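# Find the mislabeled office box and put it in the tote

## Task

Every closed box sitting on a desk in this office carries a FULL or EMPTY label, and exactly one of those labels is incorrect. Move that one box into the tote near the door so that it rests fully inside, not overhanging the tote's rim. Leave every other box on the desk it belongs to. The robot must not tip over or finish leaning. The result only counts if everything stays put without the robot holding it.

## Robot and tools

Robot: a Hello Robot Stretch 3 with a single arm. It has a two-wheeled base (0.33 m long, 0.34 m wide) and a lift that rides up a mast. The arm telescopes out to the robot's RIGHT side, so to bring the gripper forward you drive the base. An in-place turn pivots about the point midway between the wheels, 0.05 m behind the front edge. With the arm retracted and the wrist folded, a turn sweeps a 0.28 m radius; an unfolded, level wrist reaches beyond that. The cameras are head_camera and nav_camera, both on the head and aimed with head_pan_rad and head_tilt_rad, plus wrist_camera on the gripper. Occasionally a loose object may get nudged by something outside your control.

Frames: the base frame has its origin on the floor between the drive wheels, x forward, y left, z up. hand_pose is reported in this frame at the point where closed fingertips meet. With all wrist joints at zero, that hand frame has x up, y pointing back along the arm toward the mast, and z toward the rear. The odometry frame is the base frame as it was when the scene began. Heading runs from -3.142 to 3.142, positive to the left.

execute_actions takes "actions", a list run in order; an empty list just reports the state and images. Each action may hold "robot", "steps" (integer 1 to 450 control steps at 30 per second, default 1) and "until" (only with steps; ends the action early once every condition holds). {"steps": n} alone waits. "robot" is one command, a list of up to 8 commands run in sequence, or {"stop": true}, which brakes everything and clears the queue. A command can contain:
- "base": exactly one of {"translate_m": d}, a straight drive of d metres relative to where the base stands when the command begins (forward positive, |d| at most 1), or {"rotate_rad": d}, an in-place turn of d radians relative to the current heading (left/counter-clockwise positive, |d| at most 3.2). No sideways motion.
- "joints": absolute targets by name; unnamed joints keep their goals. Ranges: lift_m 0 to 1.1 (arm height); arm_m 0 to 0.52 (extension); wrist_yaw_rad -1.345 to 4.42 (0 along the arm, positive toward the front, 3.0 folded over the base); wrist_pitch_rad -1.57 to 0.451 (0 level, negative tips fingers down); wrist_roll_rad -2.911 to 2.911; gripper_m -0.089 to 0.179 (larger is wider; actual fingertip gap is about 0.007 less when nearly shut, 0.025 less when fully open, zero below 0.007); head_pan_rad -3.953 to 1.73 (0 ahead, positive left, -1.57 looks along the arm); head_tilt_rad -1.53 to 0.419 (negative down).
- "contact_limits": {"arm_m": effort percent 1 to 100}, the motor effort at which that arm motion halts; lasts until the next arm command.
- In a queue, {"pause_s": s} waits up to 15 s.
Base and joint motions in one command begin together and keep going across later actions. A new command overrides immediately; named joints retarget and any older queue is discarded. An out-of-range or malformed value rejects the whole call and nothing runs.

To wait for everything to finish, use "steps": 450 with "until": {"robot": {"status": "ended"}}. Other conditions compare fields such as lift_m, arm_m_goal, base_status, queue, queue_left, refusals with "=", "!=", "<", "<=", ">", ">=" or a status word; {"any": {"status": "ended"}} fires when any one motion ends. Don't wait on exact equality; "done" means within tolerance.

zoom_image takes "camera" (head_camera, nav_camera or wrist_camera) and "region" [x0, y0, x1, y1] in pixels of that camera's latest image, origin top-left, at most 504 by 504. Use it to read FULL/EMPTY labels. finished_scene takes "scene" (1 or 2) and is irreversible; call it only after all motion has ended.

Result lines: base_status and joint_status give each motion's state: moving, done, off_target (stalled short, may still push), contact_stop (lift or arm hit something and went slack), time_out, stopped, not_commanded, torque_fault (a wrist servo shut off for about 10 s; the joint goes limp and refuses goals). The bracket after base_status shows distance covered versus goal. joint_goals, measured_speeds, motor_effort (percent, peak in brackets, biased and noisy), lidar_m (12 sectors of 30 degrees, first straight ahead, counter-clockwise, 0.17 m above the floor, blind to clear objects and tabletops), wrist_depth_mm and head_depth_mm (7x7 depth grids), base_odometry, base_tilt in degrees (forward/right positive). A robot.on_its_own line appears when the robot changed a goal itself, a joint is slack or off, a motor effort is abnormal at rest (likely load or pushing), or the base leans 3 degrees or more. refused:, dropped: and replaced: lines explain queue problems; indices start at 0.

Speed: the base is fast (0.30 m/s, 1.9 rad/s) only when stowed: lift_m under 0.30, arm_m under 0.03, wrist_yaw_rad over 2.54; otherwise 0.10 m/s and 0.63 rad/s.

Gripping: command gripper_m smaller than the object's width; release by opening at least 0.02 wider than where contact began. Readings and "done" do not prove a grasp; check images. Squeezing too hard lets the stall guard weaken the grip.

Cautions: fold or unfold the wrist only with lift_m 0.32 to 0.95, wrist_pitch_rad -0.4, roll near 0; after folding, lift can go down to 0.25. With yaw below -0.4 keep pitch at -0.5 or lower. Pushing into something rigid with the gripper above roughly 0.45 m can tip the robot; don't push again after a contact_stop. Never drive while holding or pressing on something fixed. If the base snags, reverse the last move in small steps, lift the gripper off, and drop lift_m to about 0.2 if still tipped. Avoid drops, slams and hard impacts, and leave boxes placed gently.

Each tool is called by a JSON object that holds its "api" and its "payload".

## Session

{"api": "execute_actions", "payload": {"actions": [{"robot":{"joints":{"head_pan_rad":0,"head_tilt_rad":-0.3}},"steps":200,"until":{"robot":{"status":"ended"}}}]}}

{"api": "execute_actions", "payload": {"actions": [{"robot":{"joints":{"head_pan_rad":1.57}},"steps":200,"until":{"robot":{"status":"ended"}}}]}}

{"api": "execute_actions", "payload": {"actions": [{"robot":{"joints":{"head_pan_rad":-1.57}},"steps":200,"until":{"robot":{"status":"ended"}}}]}}

{"api": "execute_actions", "payload": {"actions": [{"robot":{"joints":{"head_pan_rad":-3.14}},"steps":200,"until":{"robot":{"status":"ended"}}}]}}

Scene clock: 0.77 s.
robot.base_odometry: x=+0.000 y=+0.000 heading=+0.000 (m, m, rad; robot's odometry frame)
robot.turned_by_wheels: +0.000 (rad since the last result)
robot.turned_by_imu: +0.000 (rad since the last result)
robot.base_tilt: forward=+0.9 right=-0.8 (deg)
robot.lidar_m: 1.33 1.36 1.86 1.55 1.67 2.26 1.72 1.60 2.01 2.46 2.39 1.85
robot.head_depth_mm: 1506 1593 1680 1769 1900 1953 1514 / 1470 1545 1635 1744 1848 1939 1460 / 1428 1509 1605 1707 1797 1880 1460 / 1320 1398 1458 1529 1543 1643 1496 / 1312 1392 1465 1545 1606 1716 1489 / 1304 1355 1423 1516 1568 1669 1467 / 1269 1329 1400 1479 1518 1634 1438
robot.base_status: not_commanded
robot.joint_positions: lift_m=+0.504 arm_m=-0.001 wrist_yaw_rad=+3.025 wrist_pitch_rad=-0.421 wrist_roll_rad=-0.008 gripper_m=+0.037 head_pan_rad=-0.002 head_tilt_rad=-0.296
robot.joint_goals: lift_m=+0.504 arm_m=-0.001 wrist_yaw_rad=+3.025 wrist_pitch_rad=-0.421 wrist_roll_rad=-0.008 gripper_m=+0.037 head_pan_rad=+0.000 head_tilt_rad=-0.300
robot.joint_status: lift_m=not_commanded arm_m=not_commanded wrist_yaw_rad=not_commanded wrist_pitch_rad=not_commanded wrist_roll_rad=not_commanded gripper_m=not_commanded head_pan_rad=done head_tilt_rad=done
robot.measured_speeds: translate_m=+0.000 rotate_rad=+0.000 lift_m=+0.000 arm_m=+0.000 wrist_yaw_rad=+0.000 wrist_pitch_rad=+0.000 wrist_roll_rad=+0.000 head_pan_rad=+0.000 head_tilt_rad=+0.000
robot: refusals=0 queue=done queue_left=0
robot.motor_effort: left_wheel=+0(0) right_wheel=-1(1) lift_m=+26(25) arm_m=-1(1) wrist_yaw_rad=+1(0) wrist_pitch_rad=+6(5) wrist_roll_rad=+0(0) gripper_m=+0(1) head_pan_rad=+2(1) head_tilt_rad=-2(13) (%)
robot.hand_pose: x=+0.0049 y=+0.0782 z=+0.5156 quat_wxyz=(+0.188, +0.696, +0.108, +0.685) (m; robot's base frame)
robot.wrist_depth_mm: - - - - - - - / - - - - - - - / - - - - - - - / - - - - - - - / 816 831 - 881 892 925 921 / 702 713 - 735 760 765 766 / 605 621 612 641 643 644 661
pictures: head_camera (sideways: a quarter turn clockwise sets it upright), nav_camera (sideways: a quarter turn counterclockwise sets it upright), wrist_camera
Images, in order (width x height): head_camera 896x504, nav_camera 672x504, wrist_camera 644x364.

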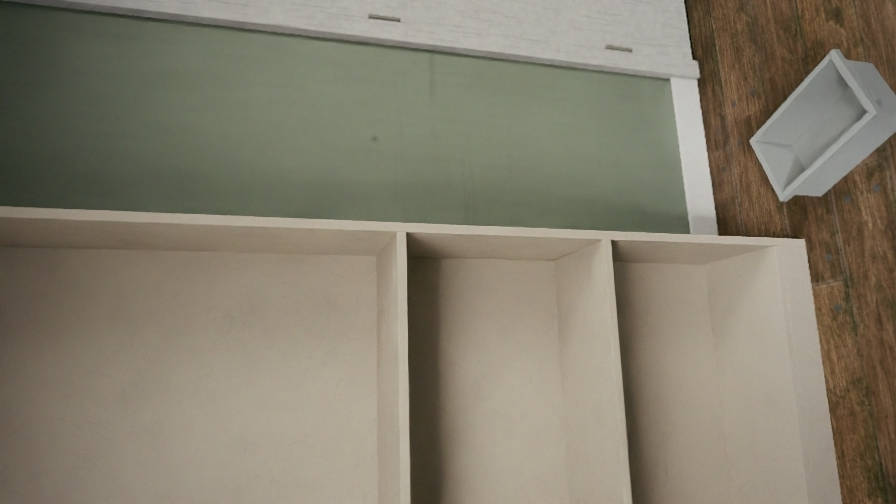

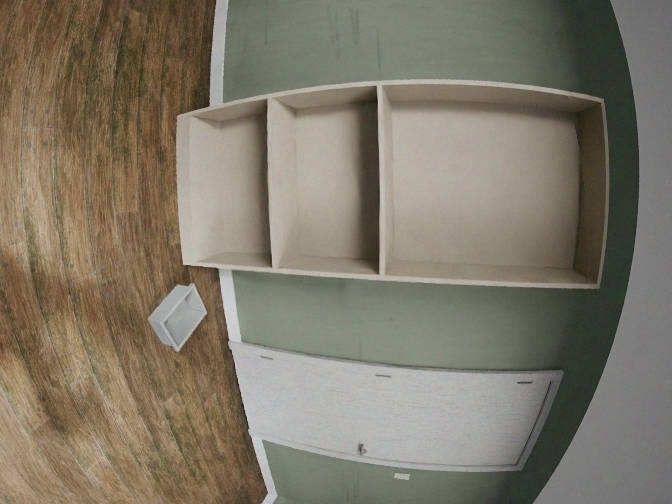

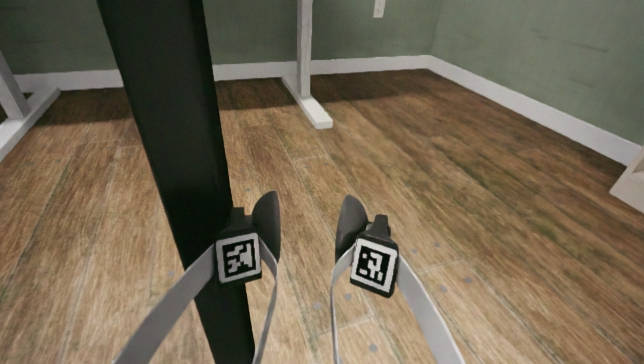

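Scene clock: 2.10 s.
robot.base_odometry: x=+0.000 y=+0.000 heading=+0.000 (m, m, rad; robot's odometry frame)
robot.turned_by_wheels: +0.000 (rad since the last result)
robot.turned_by_imu: +0.000 (rad since the last result)
robot.base_tilt: forward=+0.8 right=-0.8 (deg)
robot.lidar_m: 1.33 1.37 1.86 1.54 1.67 2.27 1.72 1.60 2.01 2.46 2.39 1.84
robot.head_depth_mm: 1861 1946 2078 2228 2380 1959 1509 / 1797 1907 2000 2144 2286 1948 1514 / 1747 1852 1961 1671 2191 1943 1503 / 1715 1806 1903 1648 2109 1796 1488 / 1672 1759 1847 1619 2080 1911 1488 / 1638 1712 1817 1420 2017 1916 1486 / 1591 1665 1764 1405 1971 1901 1474
robot.base_status: not_commanded
robot.joint_positions: lift_m=+0.504 arm_m=-0.001 wrist_yaw_rad=+3.025 wrist_pitch_rad=-0.421 wrist_roll_rad=-0.008 gripper_m=+0.037 head_pan_rad=+1.563 head_tilt_rad=-0.296
robot.joint_goals: lift_m=+0.504 arm_m=-0.001 wrist_yaw_rad=+3.025 wrist_pitch_rad=-0.421 wrist_roll_rad=-0.008 gripper_m=+0.037 head_pan_rad=+1.570 head_tilt_rad=-0.300
robot.joint_status: lift_m=not_commanded arm_m=not_commanded wrist_yaw_rad=not_commanded wrist_pitch_rad=not_commanded wrist_roll_rad=not_commanded gripper_m=not_commanded head_pan_rad=done head_tilt_rad=done
robot.measured_speeds: translate_m=+0.000 rotate_rad=+0.000 lift_m=+0.000 arm_m=+0.000 wrist_yaw_rad=+0.000 wrist_pitch_rad=+0.000 wrist_roll_rad=+0.000 head_pan_rad=+0.000 head_tilt_rad=+0.000
robot: refusals=0 queue=done queue_left=0
robot.motor_effort: left_wheel=+0(0) right_wheel=-1(0) lift_m=+26(26) arm_m=-1(1) wrist_yaw_rad=-1(0) wrist_pitch_rad=+6(5) wrist_roll_rad=+0(0) gripper_m=+0(0) head_pan_rad=+3(35) head_tilt_rad=-1(2) (%)
robot.hand_pose: x=+0.0049 y=+0.0782 z=+0.5156 quat_wxyz=(+0.188, +0.696, +0.108, +0.685) (m; robot's base frame)
robot.wrist_depth_mm: - - - - - - - / - - - - - - - / - - - - - - - / - - - - - - - / 815 843 - 871 915 903 912 / 704 711 - 725 758 749 783 / 609 617 624 641 640 657 671
pictures: head_camera (sideways: a quarter turn clockwise sets it upright), nav_camera (sideways: a quarter turn counterclockwise sets it upright), wrist_camera
Images, in order (width x height): head_camera 896x504, nav_camera 672x504, wrist_camera 644x364.

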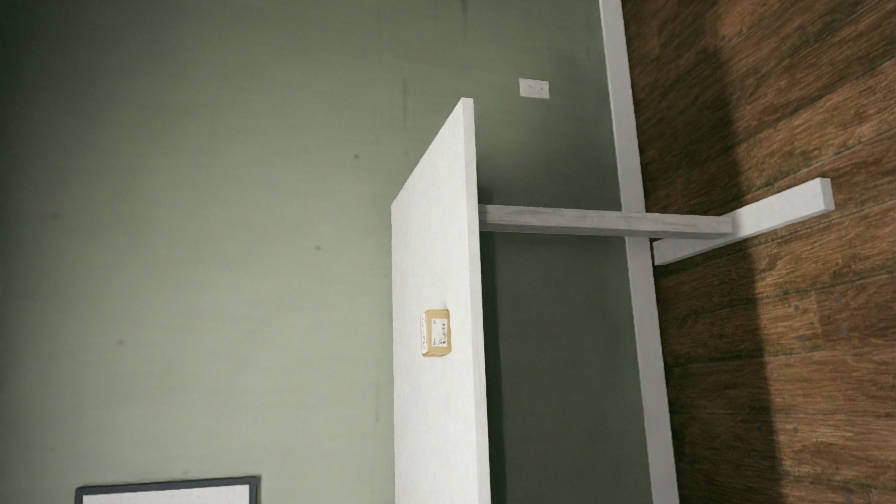

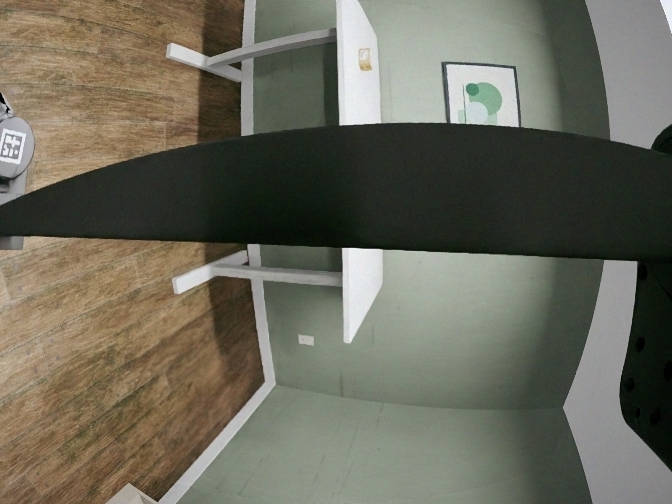

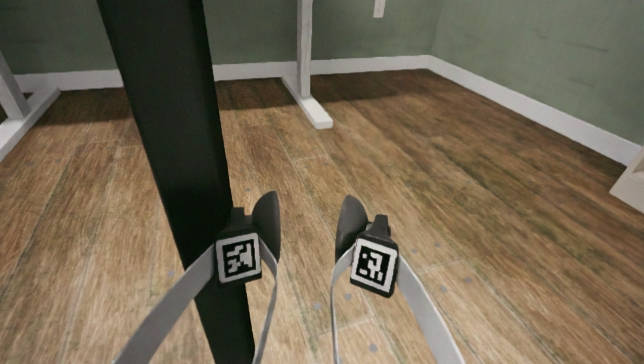

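Scene clock: 4.13 s.
robot.base_odometry: x=+0.000 y=+0.000 heading=+0.000 (m, m, rad; robot's odometry frame)
robot.turned_by_wheels: +0.000 (rad since the last result)
robot.turned_by_imu: +0.000 (rad since the last result)
robot.base_tilt: forward=+0.8 right=-0.8 (deg)
robot.lidar_m: 1.33 1.37 1.87 1.54 1.67 2.26 1.72 1.60 2.01 2.45 2.39 1.84
robot.head_depth_mm: 2655 2800 2970 3157 2805 1963 1506 / 2574 2714 2914 3076 2796 1958 1507 / 2560 2643 2794 2989 2595 1947 1501 / 2479 2615 2702 2943 2739 1938 1489 / 2398 2551 2665 2849 2725 1933 1492 / 2366 2477 2594 2746 2695 1914 1493 / 2317 2417 2541 2708 2710 1900 1483
robot.base_status: not_commanded
robot.joint_positions: lift_m=+0.504 arm_m=-0.001 wrist_yaw_rad=+3.025 wrist_pitch_rad=-0.421 wrist_roll_rad=-0.008 gripper_m=+0.037 head_pan_rad=-1.563 head_tilt_rad=-0.296
robot.joint_goals: lift_m=+0.504 arm_m=-0.001 wrist_yaw_rad=+3.025 wrist_pitch_rad=-0.421 wrist_roll_rad=-0.008 gripper_m=+0.037 head_pan_rad=-1.570 head_tilt_rad=-0.300
robot.joint_status: lift_m=not_commanded arm_m=not_commanded wrist_yaw_rad=not_commanded wrist_pitch_rad=not_commanded wrist_roll_rad=not_commanded gripper_m=not_commanded head_pan_rad=done head_tilt_rad=done
robot.measured_speeds: translate_m=+0.000 rotate_rad=+0.000 lift_m=+0.000 arm_m=+0.000 wrist_yaw_rad=+0.000 wrist_pitch_rad=+0.000 wrist_roll_rad=+0.000 head_pan_rad=+0.000 head_tilt_rad=+0.000
robot: refusals=0 queue=done queue_left=0
robot.motor_effort: left_wheel=+0(0) right_wheel=-1(0) lift_m=+25(26) arm_m=-1(1) wrist_yaw_rad=+1(1) wrist_pitch_rad=+6(5) wrist_roll_rad=+0(0) gripper_m=+0(0) head_pan_rad=-2(31) head_tilt_rad=-2(2) (%)
robot.hand_pose: x=+0.0049 y=+0.0782 z=+0.5156 quat_wxyz=(+0.188, +0.696, +0.108, +0.685) (m; robot's base frame)
robot.wrist_depth_mm: - - - - - - - / - - - - - - - / - - - - - - - / - - - - - - - / 821 838 - 871 888 891 932 / 708 716 - 726 750 759 780 / 609 609 624 634 645 665 658
pictures: head_camera (sideways: a quarter turn clockwise sets it upright), nav_camera (sideways: a quarter turn counterclockwise sets it upright), wrist_camera
Images, in order (width x height): head_camera 896x504, nav_camera 672x504, wrist_camera 644x364.

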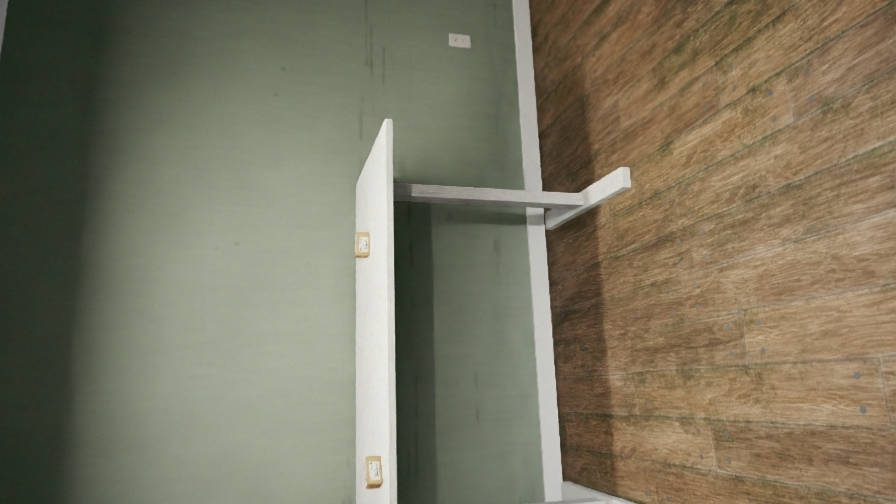

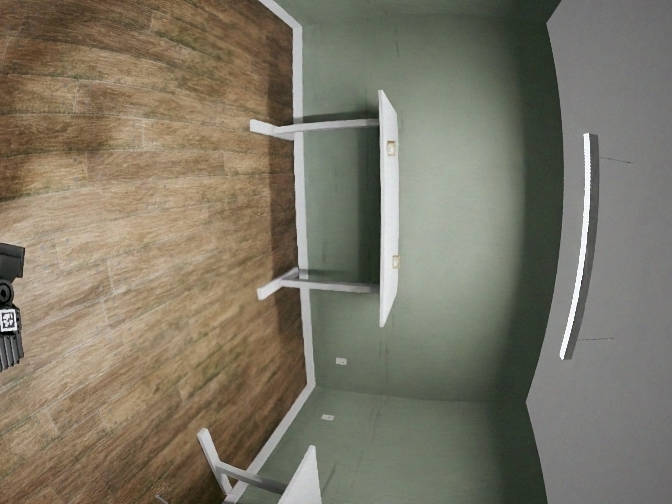

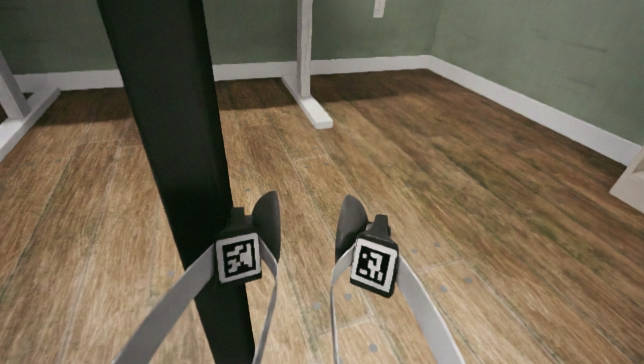

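Scene clock: 5.47 s.
robot.base_odometry: x=+0.000 y=+0.000 heading=+0.000 (m, m, rad; robot's odometry frame)
robot.turned_by_wheels: +0.000 (rad since the last result)
robot.turned_by_imu: +0.000 (rad since the last result)
robot.base_tilt: forward=+0.8 right=-0.8 (deg)
robot.lidar_m: 1.33 1.36 1.87 1.54 1.67 2.26 1.71 1.60 2.01 2.45 2.39 1.84
robot.head_depth_mm: 2030 2161 2299 2425 2541 1968 1516 / 1993 2092 2227 2379 2510 1955 1512 / 1937 2050 2172 2296 2442 1957 1496 / 1897 2013 2120 2248 2372 1936 1495 / 1849 1964 2064 2125 2273 1886 1489 / 1824 1913 2025 2062 2272 1907 1484 / 1769 1870 1963 2015 2186 1837 1475
robot.base_status: not_commanded
robot.joint_positions: lift_m=+0.504 arm_m=-0.001 wrist_yaw_rad=+3.025 wrist_pitch_rad=-0.421 wrist_roll_rad=-0.008 gripper_m=+0.037 head_pan_rad=-3.133 head_tilt_rad=-0.296
robot.joint_goals: lift_m=+0.504 arm_m=-0.001 wrist_yaw_rad=+3.025 wrist_pitch_rad=-0.421 wrist_roll_rad=-0.008 gripper_m=+0.037 head_pan_rad=-3.140 head_tilt_rad=-0.300
robot.joint_status: lift_m=not_commanded arm_m=not_commanded wrist_yaw_rad=not_commanded wrist_pitch_rad=not_commanded wrist_roll_rad=not_commanded gripper_m=not_commanded head_pan_rad=done head_tilt_rad=done
robot.measured_speeds: translate_m=+0.000 rotate_rad=+0.000 lift_m=+0.000 arm_m=+0.000 wrist_yaw_rad=+0.000 wrist_pitch_rad=+0.000 wrist_roll_rad=+0.000 head_pan_rad=+0.000 head_tilt_rad=+0.000
robot: refusals=0 queue=done queue_left=0
robot.motor_effort: left_wheel=+0(1) right_wheel=-1(1) lift_m=+25(26) arm_m=-1(0) wrist_yaw_rad=+0(1) wrist_pitch_rad=+5(5) wrist_roll_rad=+0(0) gripper_m=+1(0) head_pan_rad=-3(34) head_tilt_rad=-1(2) (%)
robot.hand_pose: x=+0.0049 y=+0.0782 z=+0.5156 quat_wxyz=(+0.188, +0.696, +0.108, +0.685) (m; robot's base frame)
robot.wrist_depth_mm: - - - - - - - / - - - - - - - / - - - - - - - / - - - - - - - / 824 827 - 861 883 919 922 / 702 699 - 733 747 764 768 / 613 617 618 636 644 657 661
pictures: head_camera (sideways: a quarter turn clockwise sets it upright), nav_camera (sideways: a quarter turn counterclockwise sets it upright), wrist_camera
Images, in order (width x height): head_camera 896x504, nav_camera 672x504, wrist_camera 644x364.

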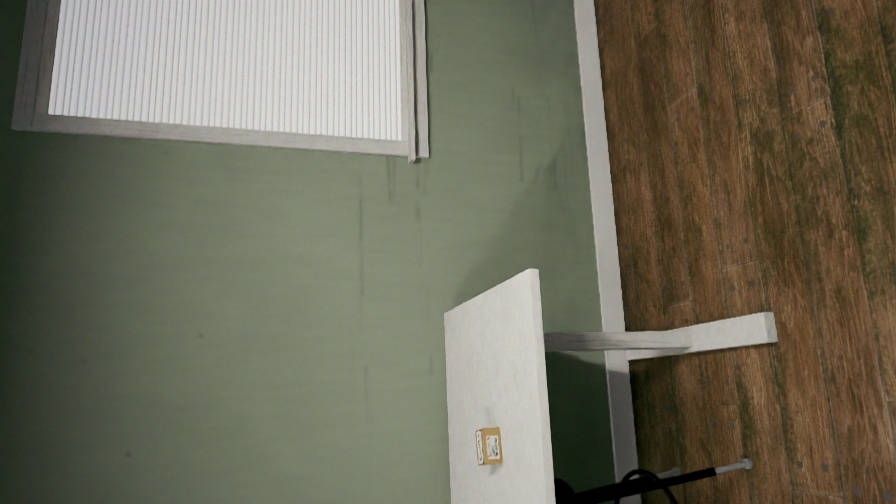

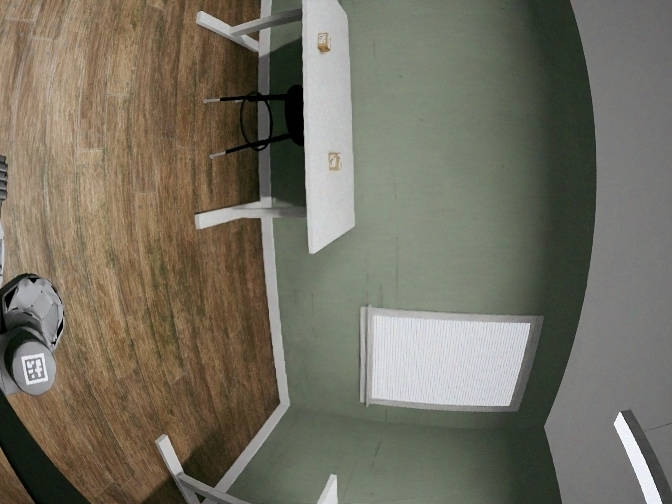

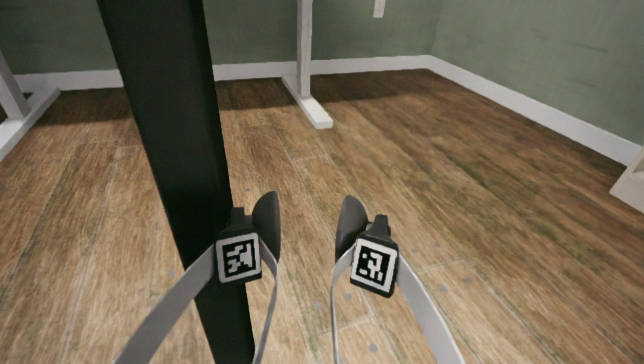

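{"api": "execute_actions", "payload": {"actions": [{"robot":[{"joints":{"wrist_pitch_rad":-0.4,"lift_m":0.28,"head_pan_rad":-1.57,"head_tilt_rad":-0.6},"base":{"rotate_rad":1.79}},{"base":{"translate_m":0.88}},{"base":{"rotate_rad":1.571}},{"base":{"translate_m":-0.1},"joints":{"lift_m":0.9}},{"joints":{"wrist_yaw_rad":1.7,"gripper_m":0.17}},{"joints":{"lift_m":1.05,"wrist_pitch_rad":0}},{"joints":{"wrist_yaw_rad":0}}],"steps":450,"until":{"robot":{"status":"ended"}}},{"steps":400,"until":{"robot":{"status":"ended"}}}]}}

Scene clock: 29.33 s.
robot.base_odometry: x=-0.094 y=+0.881 heading=-2.922 (m, m, rad; robot's odometry frame)
robot.turned_by_wheels: +3.361 (rad since the last result)
robot.turned_by_imu: +3.384 (rad since the last result)
robot.base_tilt: forward=+0.8 right=-0.8 (deg)
robot.lidar_m: 2.28 1.98 2.67 3.32 1.69 1.26 1.47 1.51 0.68 1.07 1.10 1.07
robot.head_depth_mm: 869 956 - - - - 1131 / 863 939 - - - - 1153 / 862 939 - - - - 1164 / 862 942 - - 463 386 1196 / 863 953 984 603 478 385 1207 / 866 954 915 626 475 395 1203 / 863 954 910 623 474 393 1204
robot.base_status: done (translate_m -0.1000 of -0.1000)
robot.joint_positions: lift_m=+1.050 arm_m=-0.001 wrist_yaw_rad=+0.003 wrist_pitch_rad=-0.024 wrist_roll_rad=-0.008 gripper_m=+0.170 head_pan_rad=-1.577 head_tilt_rad=-0.593
robot.joint_goals: lift_m=+1.050 arm_m=-0.001 wrist_yaw_rad=+0.000 wrist_pitch_rad=+0.000 wrist_roll_rad=-0.008 gripper_m=+0.170 head_pan_rad=-1.570 head_tilt_rad=-0.600
robot.joint_status: lift_m=done arm_m=not_commanded wrist_yaw_rad=done wrist_pitch_rad=done wrist_roll_rad=not_commanded gripper_m=done head_pan_rad=done head_tilt_rad=done
robot.measured_speeds: translate_m=+0.000 rotate_rad=+0.000 lift_m=+0.000 arm_m=+0.000 wrist_yaw_rad=+0.000 wrist_pitch_rad=+0.000 wrist_roll_rad=+0.000 head_pan_rad=+0.000 head_tilt_rad=+0.000
robot: refusals=0 queue=done queue_left=0
robot.motor_effort: left_wheel=-3(10) right_wheel=+2(8) lift_m=+28(32) arm_m=-1(1) wrist_yaw_rad=-1(1) wrist_pitch_rad=+9(9) wrist_roll_rad=+0(0) gripper_m=+0(84) head_pan_rad=+3(36) head_tilt_rad=-2(16) (%)
robot.hand_pose: x=-0.0208 y=-0.4000 z=+1.1584 quat_wxyz=(+0.710, +0.010, -0.704, -0.008) (m; robot's base frame)
robot.wrist_depth_mm: 700 717 744 745 757 761 760 / 763 757 766 773 786 786 801 / 773 785 804 792 813 824 829 / 807 824 834 840 851 856 868 / 623 666 670 696 724 877 902 / 463 447 481 499 507 - 919 / 359 368 377 383 390 397 409
pictures: head_camera (sideways: a quarter turn clockwise sets it upright), nav_camera (sideways: a quarter turn counterclockwise sets it upright), wrist_camera
Images, in order (width x height): head_camera 896x504, nav_camera 672x504, wrist_camera 644x364.

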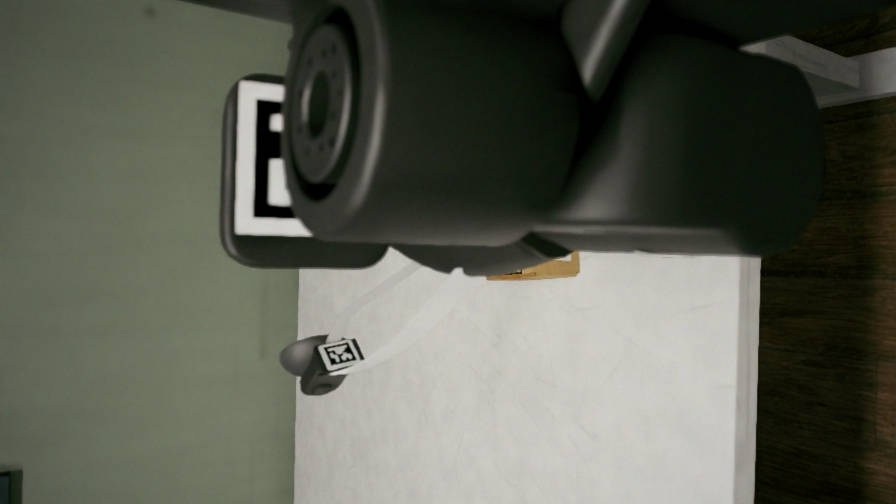

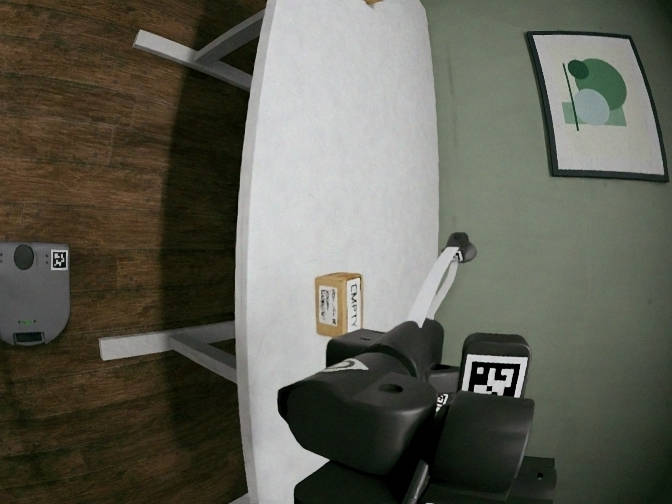

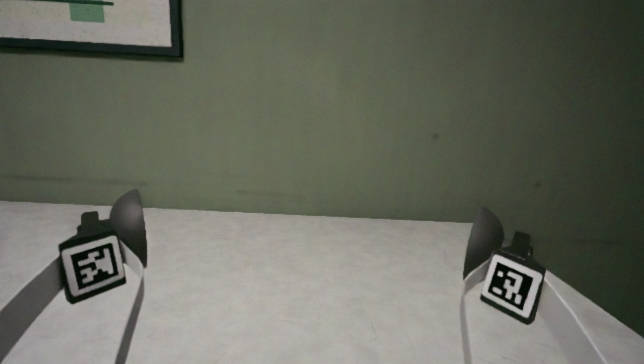

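{"api": "execute_actions", "payload": {"actions": [{"robot":[{"base":{"translate_m":0.015},"joints":{"lift_m":0.9}},{"joints":{"arm_m":0.02}}],"steps":450,"until":{"robot":{"status":"ended"}}}]}}

Scene clock: 33.10 s.
robot.base_odometry: x=-0.108 y=+0.877 heading=-2.922 (m, m, rad; robot's odometry frame)
robot.turned_by_wheels: +0.000 (rad since the last result)
robot.turned_by_imu: +0.000 (rad since the last result)
robot.base_tilt: forward=+0.8 right=-0.9 (deg)
robot.lidar_m: 2.27 1.96 2.66 3.23 1.71 1.28 1.49 1.53 0.69 1.06 1.10 1.05
robot.head_depth_mm: 864 956 943 639 483 - - / 867 960 937 637 466 - - / 863 956 930 635 458 - - / 866 955 925 632 458 - 1202 / 864 958 924 631 461 385 1213 / 865 955 914 627 476 394 1207 / 862 952 912 623 475 393 1198
robot.base_status: done (translate_m +0.0150 of +0.0150)
robot.joint_positions: lift_m=+0.900 arm_m=+0.020 wrist_yaw_rad=+0.002 wrist_pitch_rad=-0.023 wrist_roll_rad=-0.008 gripper_m=+0.170 head_pan_rad=-1.577 head_tilt_rad=-0.593
robot.joint_goals: lift_m=+0.900 arm_m=+0.020 wrist_yaw_rad=+0.000 wrist_pitch_rad=+0.000 wrist_roll_rad=-0.008 gripper_m=+0.170 head_pan_rad=-1.570 head_tilt_rad=-0.600
robot.joint_status: lift_m=done arm_m=done wrist_yaw_rad=done wrist_pitch_rad=done wrist_roll_rad=not_commanded gripper_m=done head_pan_rad=done head_tilt_rad=done
robot.measured_speeds: translate_m=+0.000 rotate_rad=+0.000 lift_m=+0.000 arm_m=+0.000 wrist_yaw_rad=+0.000 wrist_pitch_rad=+0.000 wrist_roll_rad=+0.000 head_pan_rad=+0.000 head_tilt_rad=+0.000
robot: refusals=0 queue=done queue_left=0
robot.motor_effort: left_wheel=-3(4) right_wheel=+2(5) lift_m=+23(28) arm_m=+3(3) wrist_yaw_rad=-2(2) wrist_pitch_rad=+9(8) wrist_roll_rad=+0(0) gripper_m=-1(1) head_pan_rad=+3(2) head_tilt_rad=-2(2) (%)
robot.hand_pose: x=-0.0209 y=-0.4202 z=+1.0088 quat_wxyz=(+0.710, +0.009, -0.704, -0.008) (m; robot's base frame)
robot.wrist_depth_mm: 722 716 718 729 730 745 767 / 742 737 766 752 762 772 776 / 755 782 785 776 799 804 803 / 449 491 516 554 591 630 843 / 307 300 309 194 336 381 365 / - 205 208 150 159 - 249 / 164 168 164 154 163 183 188
pictures: head_camera (sideways: a quarter turn clockwise sets it upright), nav_camera (sideways: a quarter turn counterclockwise sets it upright), wrist_camera
Images, in order (width x height): head_camera 896x504, nav_camera 672x504, wrist_camera 644x364.

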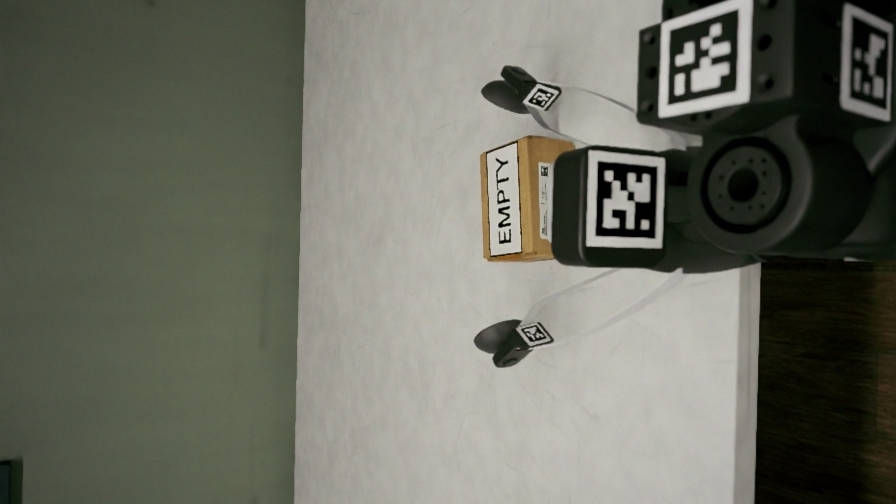

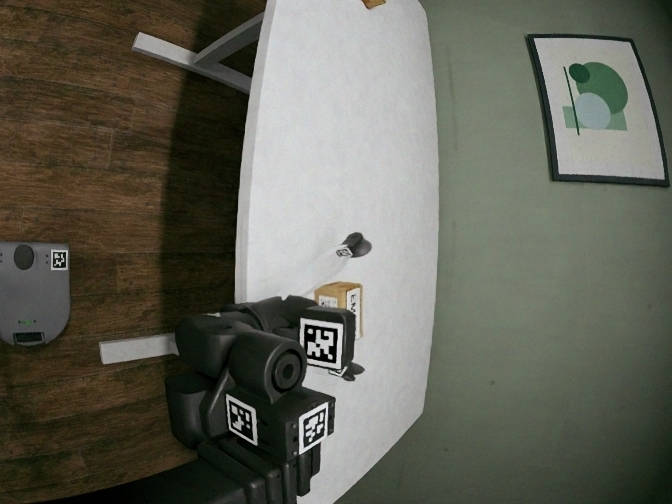

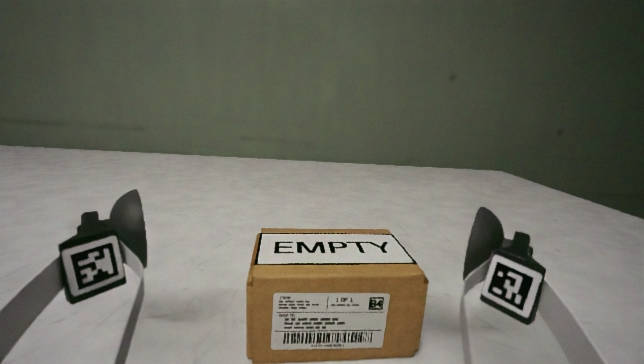

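{"api": "execute_actions", "payload": {"actions": [{"robot":[{"base":{"translate_m":-0.012},"joints":{"lift_m":0.89}},{"joints":{"gripper_m":0.045}},{"joints":{"lift_m":0.94}},{"pause_s":0.5}],"steps":450,"until":{"robot":{"status":"ended"}}}]}}

Scene clock: 37.87 s.
robot.base_odometry: x=-0.097 y=+0.880 heading=-2.922 (m, m, rad; robot's odometry frame)
robot.turned_by_wheels: +0.000 (rad since the last result)
robot.turned_by_imu: +0.000 (rad since the last result)
robot.base_tilt: forward=+0.8 right=-0.8 (deg)
robot.lidar_m: 2.28 1.97 2.66 3.32 1.69 1.27 1.48 1.52 0.68 1.07 1.10 1.06
robot.head_depth_mm: 863 958 942 641 530 - - / 865 958 934 667 519 - - / 862 958 937 621 - - - / 864 956 928 513 - 378 1208 / 864 955 923 643 477 385 1207 / 865 954 917 625 476 395 1202 / 863 954 911 624 473 393 1198
robot.base_status: done (translate_m -0.0120 of -0.0120)
robot.joint_positions: lift_m=+0.940 arm_m=+0.020 wrist_yaw_rad=+0.002 wrist_pitch_rad=-0.020 wrist_roll_rad=-0.008 gripper_m=+0.052 head_pan_rad=-1.577 head_tilt_rad=-0.593
robot.joint_goals: lift_m=+0.940 arm_m=+0.020 wrist_yaw_rad=+0.000 wrist_pitch_rad=+0.000 wrist_roll_rad=-0.008 gripper_m=+0.051 head_pan_rad=-1.570 head_tilt_rad=-0.600
robot.joint_status: lift_m=done arm_m=done wrist_yaw_rad=done wrist_pitch_rad=done wrist_roll_rad=not_commanded gripper_m=done head_pan_rad=done head_tilt_rad=done
robot.measured_speeds: translate_m=+0.000 rotate_rad=+0.000 lift_m=+0.000 arm_m=+0.000 wrist_yaw_rad=+0.000 wrist_pitch_rad=+0.000 wrist_roll_rad=+0.000 head_pan_rad=+0.000 head_tilt_rad=+0.000
robot: refusals=0 queue=done queue_left=0
robot.on_its_own: gripper_m is held at +0.051, not at your +0.045, by its stall guard, which is not easing now
robot.motor_effort: left_wheel=-3(7) right_wheel=+1(3) lift_m=+28(29) arm_m=+3(3) wrist_yaw_rad=-2(2) wrist_pitch_rad=+7(8) wrist_roll_rad=+0(0) gripper_m=-19(95) head_pan_rad=+3(4) head_tilt_rad=-2(3) (%)
robot.hand_pose: x=-0.0209 y=-0.4203 z=+1.0494 quat_wxyz=(+0.710, +0.008, -0.704, -0.007) (m; robot's base frame)
robot.wrist_depth_mm: 713 731 716 735 744 742 762 / 736 742 751 755 760 768 775 / 757 775 781 789 801 815 811 / 614 636 686 730 810 827 847 / 378 395 166 171 479 469 530 / 277 269 145 147 276 319 326 / 224 220 151 155 228 242 248
pictures: head_camera (sideways: a quarter turn clockwise sets it upright), nav_camera (sideways: a quarter turn counterclockwise sets it upright), wrist_camera
Images, in order (width x height): head_camera 896x504, nav_camera 672x504, wrist_camera 644x364.

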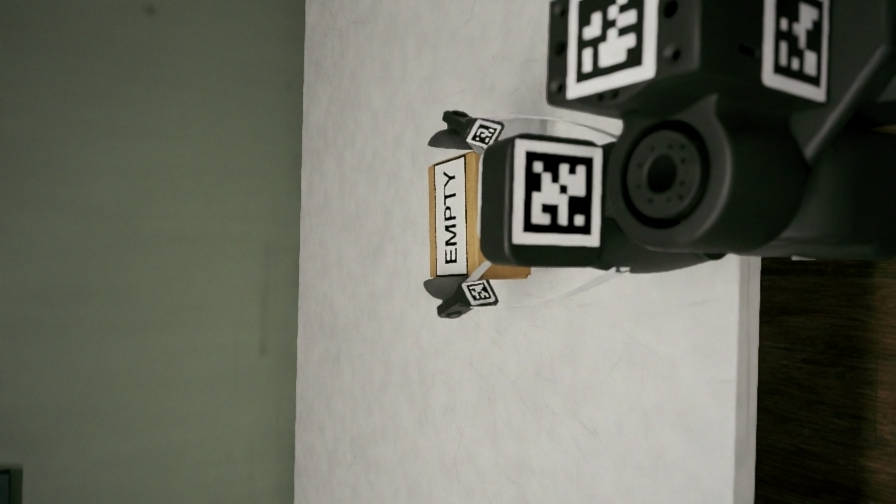

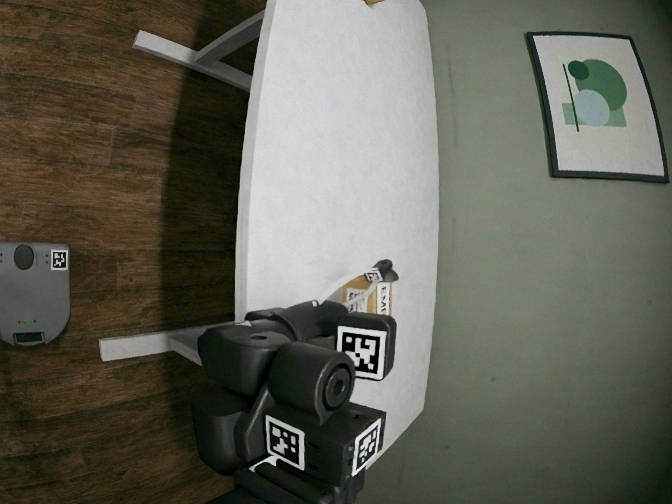

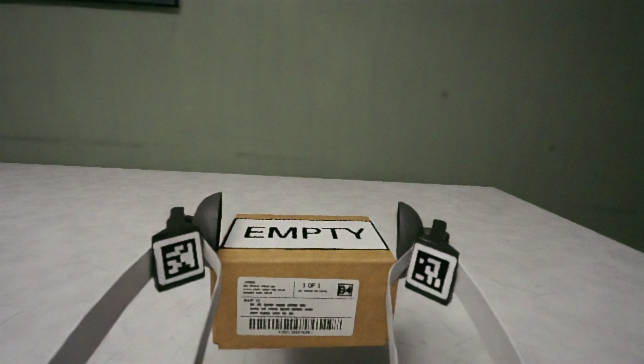

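{"api": "execute_actions", "payload": {"actions": [{"robot":[{"joints":{"lift_m":0.892}},{"joints":{"gripper_m":0.17}},{"joints":{"arm_m":0,"lift_m":0.99}},{"base":{"translate_m":0.72}}],"steps":450,"until":{"robot":{"status":"ended"}}}]}}

Scene clock: 51.30 s.
robot.base_odometry: x=-0.799 y=+0.724 heading=-2.922 (m, m, rad; robot's odometry frame)
robot.turned_by_wheels: +0.000 (rad since the last result)
robot.turned_by_imu: +0.000 (rad since the last result)
robot.base_tilt: forward=+0.8 right=-0.8 (deg)
robot.lidar_m: 1.56 1.34 1.93 3.21 3.19 2.25 1.96 1.20 1.09 0.62 0.62 1.44
robot.head_depth_mm: 847 937 944 - - - - / 846 936 941 638 - - - / 849 935 933 - - - - / 845 936 926 694 - 385 1203 / 845 935 921 603 476 385 1180 / 844 932 916 624 477 384 1177 / 842 930 990 624 475 383 1207
robot.base_status: done (translate_m +0.7200 of +0.7200)
robot.joint_positions: lift_m=+0.990 arm_m=+0.000 wrist_yaw_rad=+0.002 wrist_pitch_rad=-0.021 wrist_roll_rad=-0.008 gripper_m=+0.170 head_pan_rad=-1.577 head_tilt_rad=-0.593
robot.joint_goals: lift_m=+0.990 arm_m=+0.000 wrist_yaw_rad=+0.000 wrist_pitch_rad=+0.000 wrist_roll_rad=-0.008 gripper_m=+0.170 head_pan_rad=-1.570 head_tilt_rad=-0.600
robot.joint_status: lift_m=done arm_m=done wrist_yaw_rad=done wrist_pitch_rad=done wrist_roll_rad=not_commanded gripper_m=done head_pan_rad=done head_tilt_rad=done
robot.measured_speeds: translate_m=+0.000 rotate_rad=+0.000 lift_m=+0.000 arm_m=+0.000 wrist_yaw_rad=+0.000 wrist_pitch_rad=+0.000 wrist_roll_rad=+0.000 head_pan_rad=+0.000 head_tilt_rad=+0.000
robot: refusals=0 queue=done queue_left=0
robot.motor_effort: left_wheel=-3(4) right_wheel=+2(5) lift_m=+28(30) arm_m=-5(5) wrist_yaw_rad=-1(1) wrist_pitch_rad=+7(8) wrist_roll_rad=+0(0) gripper_m=+0(85) head_pan_rad=+3(2) head_tilt_rad=-2(2) (%)
robot.hand_pose: x=-0.0209 y=-0.4010 z=+1.0992 quat_wxyz=(+0.710, +0.008, -0.704, -0.007) (m; robot's base frame)
robot.wrist_depth_mm: 717 710 721 724 720 744 744 / 736 743 750 750 778 764 778 / 746 770 778 769 796 791 800 / 794 802 799 802 804 815 838 / 833 520 528 550 574 655 621 / 367 351 376 298 402 - 424 / 281 289 295 277 305 314 322
pictures: head_camera (sideways: a quarter turn clockwise sets it upright), nav_camera (sideways: a quarter turn counterclockwise sets it upright), wrist_camera
Images, in order (width x height): head_camera 896x504, nav_camera 672x504, wrist_camera 644x364.

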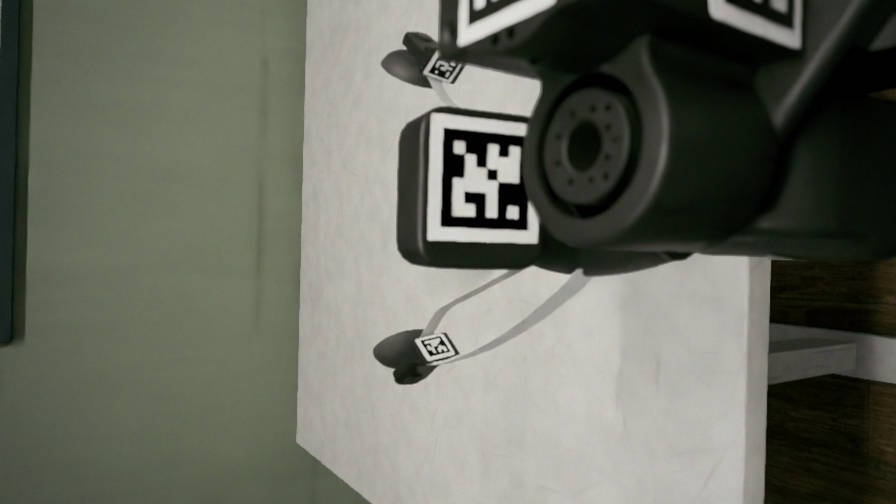

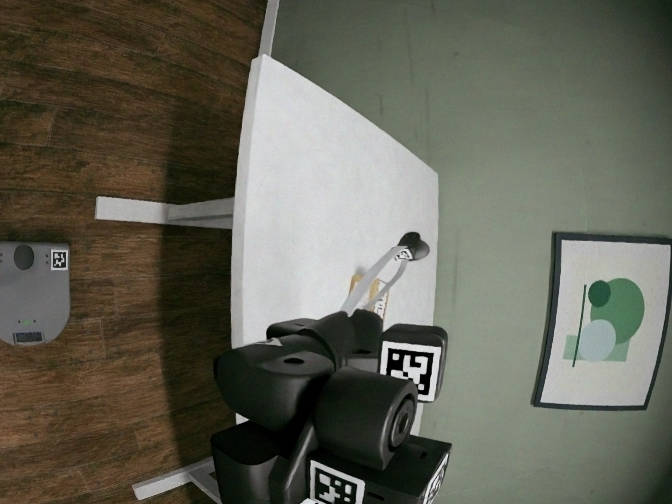

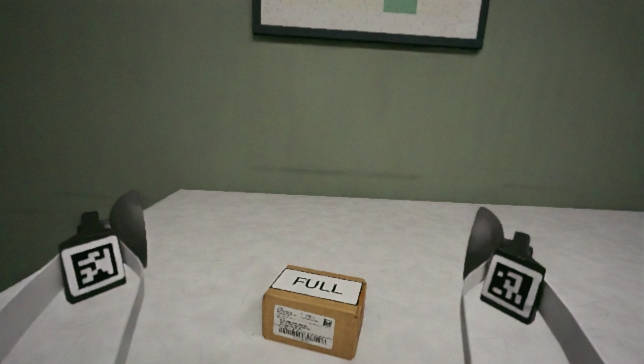

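{"api": "execute_actions", "payload": {"actions": [{"robot":[{"joints":{"lift_m":0.89}},{"joints":{"arm_m":0.125}},{"joints":{"gripper_m":0.045}},{"joints":{"lift_m":0.94}},{"pause_s":0.5}],"steps":450,"until":{"robot":{"status":"ended"}}}]}}

Scene clock: 58.83 s.
robot.base_odometry: x=-0.799 y=+0.724 heading=-2.922 (m, m, rad; robot's odometry frame)
robot.turned_by_wheels: +0.000 (rad since the last result)
robot.turned_by_imu: -0.001 (rad since the last result)
robot.base_tilt: forward=+0.9 right=-0.8 (deg)
robot.lidar_m: 1.56 1.34 1.93 3.23 3.18 2.25 1.96 1.20 1.09 0.62 0.62 1.44
robot.head_depth_mm: 845 936 940 - - 377 1219 / 845 937 940 - - 371 1215 / 846 936 935 - - 376 1211 / 845 939 933 555 478 386 1217 / 843 934 920 628 478 385 1181 / 847 935 915 626 476 384 1179 / 845 934 991 624 474 383 1200
robot.base_status: done (translate_m +0.7200 of +0.7200)
robot.joint_positions: lift_m=+0.940 arm_m=+0.125 wrist_yaw_rad=+0.001 wrist_pitch_rad=-0.021 wrist_roll_rad=-0.008 gripper_m=+0.052 head_pan_rad=-1.577 head_tilt_rad=-0.593
robot.joint_goals: lift_m=+0.940 arm_m=+0.125 wrist_yaw_rad=+0.000 wrist_pitch_rad=+0.000 wrist_roll_rad=-0.008 gripper_m=+0.051 head_pan_rad=-1.570 head_tilt_rad=-0.600
robot.joint_status: lift_m=done arm_m=done wrist_yaw_rad=done wrist_pitch_rad=done wrist_roll_rad=not_commanded gripper_m=done head_pan_rad=done head_tilt_rad=done
robot.measured_speeds: translate_m=+0.000 rotate_rad=+0.000 lift_m=+0.000 arm_m=+0.000 wrist_yaw_rad=+0.000 wrist_pitch_rad=+0.000 wrist_roll_rad=+0.000 head_pan_rad=+0.000 head_tilt_rad=+0.000
robot: refusals=0 queue=done queue_left=0
robot.on_its_own: gripper_m is held at +0.051, not at your +0.045, by its stall guard, which is still easing
robot.motor_effort: left_wheel=-3(3) right_wheel=+1(1) lift_m=+28(28) arm_m=+3(1) wrist_yaw_rad=-1(2) wrist_pitch_rad=+7(8) wrist_roll_rad=+0(0) gripper_m=-20(97) head_pan_rad=+4(3) head_tilt_rad=-2(2) (%)
robot.hand_pose: x=-0.0211 y=-0.5253 z=+1.0492 quat_wxyz=(+0.710, +0.008, -0.704, -0.007) (m; robot's base frame)
robot.wrist_depth_mm: 596 607 615 626 626 634 640 / 627 632 634 639 645 648 659 / 648 645 662 672 678 680 682 / 674 663 678 682 694 685 719 / 381 393 166 171 477 459 484 / 274 270 136 130 143 318 332 / 224 220 144 132 226 243 247
pictures: head_camera (sideways: a quarter turn clockwise sets it upright), nav_camera (sideways: a quarter turn counterclockwise sets it upright), wrist_camera
Images, in order (width x height): head_camera 896x504, nav_camera 672x504, wrist_camera 644x364.

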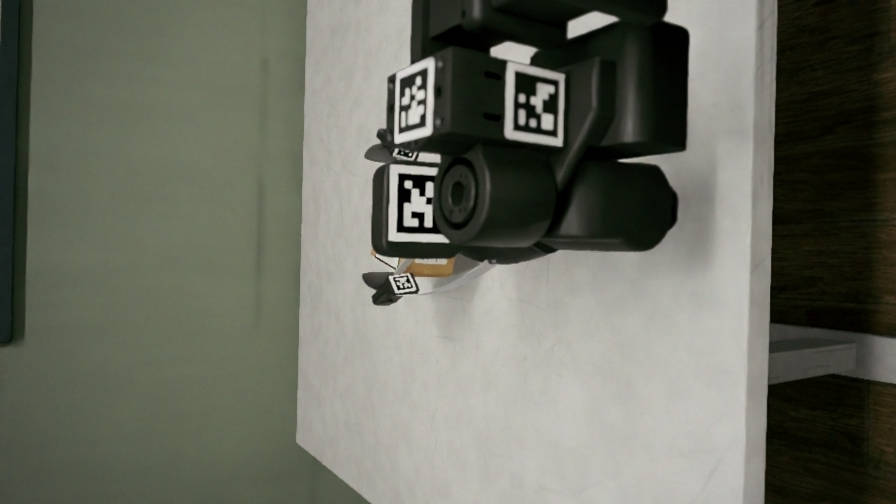

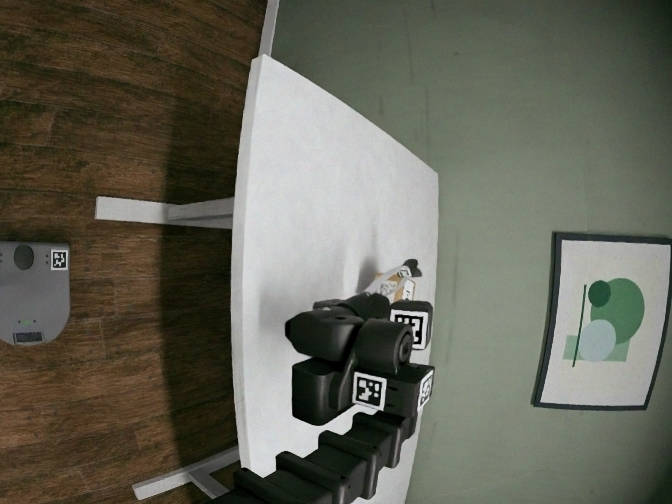

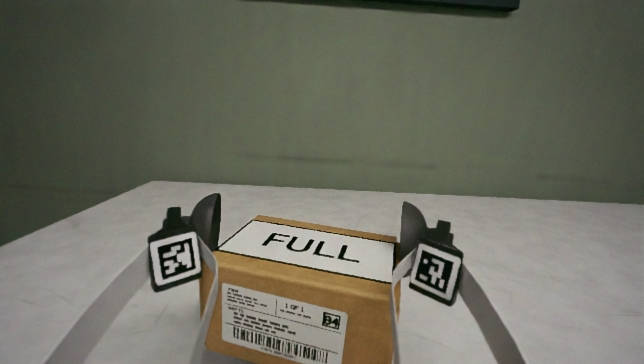

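{"api": "execute_actions", "payload": {"actions": [{"robot":[{"joints":{"arm_m":0,"head_tilt_rad":-1.1,"head_pan_rad":-1.2}},{"base":{"rotate_rad":2.64}},{"base":{"translate_m":1.0},"joints":{"lift_m":0.45,"wrist_pitch_rad":-1.0}},{"base":{"translate_m":0.85}}],"steps":450,"until":{"robot":{"status":"ended"}}},{"steps":400,"until":{"robot":{"status":"ended"}}}]}}

Scene clock: 90.13 s.
robot.base_odometry: x=+0.977 y=+0.208 heading=-0.283 (m, m, rad; robot's odometry frame)
robot.turned_by_wheels: +2.640 (rad since the last result)
robot.turned_by_imu: +2.662 (rad since the last result)
robot.base_tilt: forward=+0.8 right=-0.9 (deg)
robot.lidar_m: 0.46 0.55 0.57 0.53 1.99 1.59 2.31 2.59 2.90 2.88 2.34 0.43
robot.head_depth_mm: 2216 1859 1624 1444 1292 1176 1077 / 2175 1866 1619 1442 1291 1213 - / 2130 1872 1617 1445 1315 - - / 2214 1852 1624 1444 1292 1192 - / 2176 1864 1626 1441 1273 1178 1079 / 2187 1870 1622 1443 1272 1161 1064 / 2183 1879 1622 1437 1291 1081 991
robot.base_status: done (translate_m +0.8500 of +0.8500)
robot.joint_positions: lift_m=+0.450 arm_m=+0.000 wrist_yaw_rad=+0.001 wrist_pitch_rad=-1.007 wrist_roll_rad=-0.008 gripper_m=+0.056 head_pan_rad=-1.207 head_tilt_rad=-1.086
robot.joint_goals: lift_m=+0.450 arm_m=+0.000 wrist_yaw_rad=+0.000 wrist_pitch_rad=-1.000 wrist_roll_rad=-0.008 gripper_m=+0.054 head_pan_rad=-1.200 head_tilt_rad=-1.100
robot.joint_status: lift_m=done arm_m=done wrist_yaw_rad=done wrist_pitch_rad=done wrist_roll_rad=not_commanded gripper_m=done head_pan_rad=done head_tilt_rad=done
robot.measured_speeds: translate_m=+0.000 rotate_rad=+0.000 lift_m=+0.000 arm_m=+0.000 wrist_yaw_rad=+0.000 wrist_pitch_rad=+0.000 wrist_roll_rad=+0.000 head_pan_rad=+0.000 head_tilt_rad=+0.000
robot: refusals=0 queue=done queue_left=0
robot.on_its_own: gripper_m is held at +0.054, not at your +0.045, by its stall guard, which is not easing now
robot.motor_effort: left_wheel=-3(8) right_wheel=+2(5) lift_m=+24(28) arm_m=-6(4) wrist_yaw_rad=-2(1) wrist_pitch_rad=+2(7) wrist_roll_rad=+0(0) gripper_m=-19(21) head_pan_rad=+2(24) head_tilt_rad=-5(22) (%)
robot.hand_pose: x=-0.0215 y=-0.2620 z=+0.3594 quat_wxyz=(+0.622, +0.343, -0.616, -0.340) (m; robot's base frame)
robot.wrist_depth_mm: 659 673 682 685 691 708 713 / 513 613 628 641 640 642 668 / 537 561 587 595 607 604 621 / 529 527 556 555 567 575 579 / 472 516 167 170 534 536 542 / 479 483 137 131 143 508 509 / 457 461 145 133 471 483 489
pictures: head_camera (sideways: a quarter turn clockwise sets it upright), nav_camera (sideways: a quarter turn counterclockwise sets it upright), wrist_camera
Images, in order (width x height): head_camera 896x504, nav_camera 672x504, wrist_camera 644x364.

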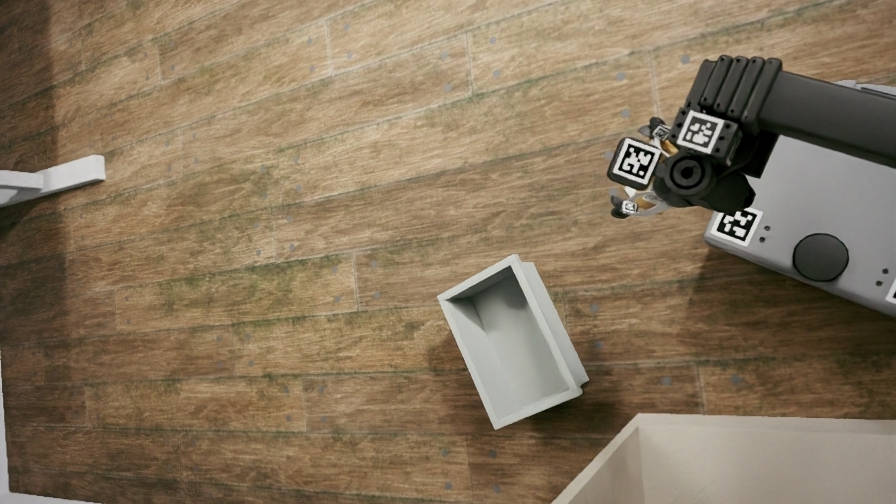

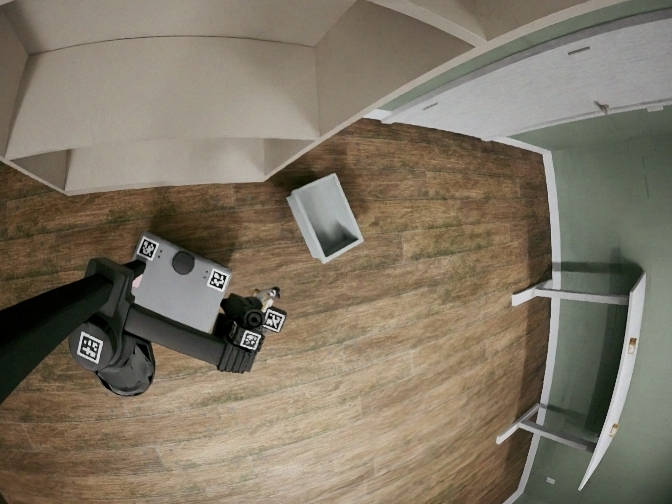

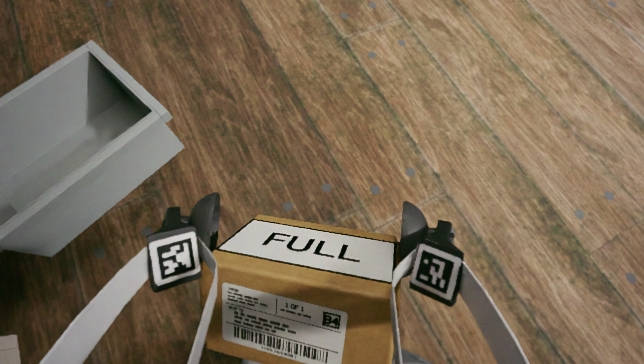

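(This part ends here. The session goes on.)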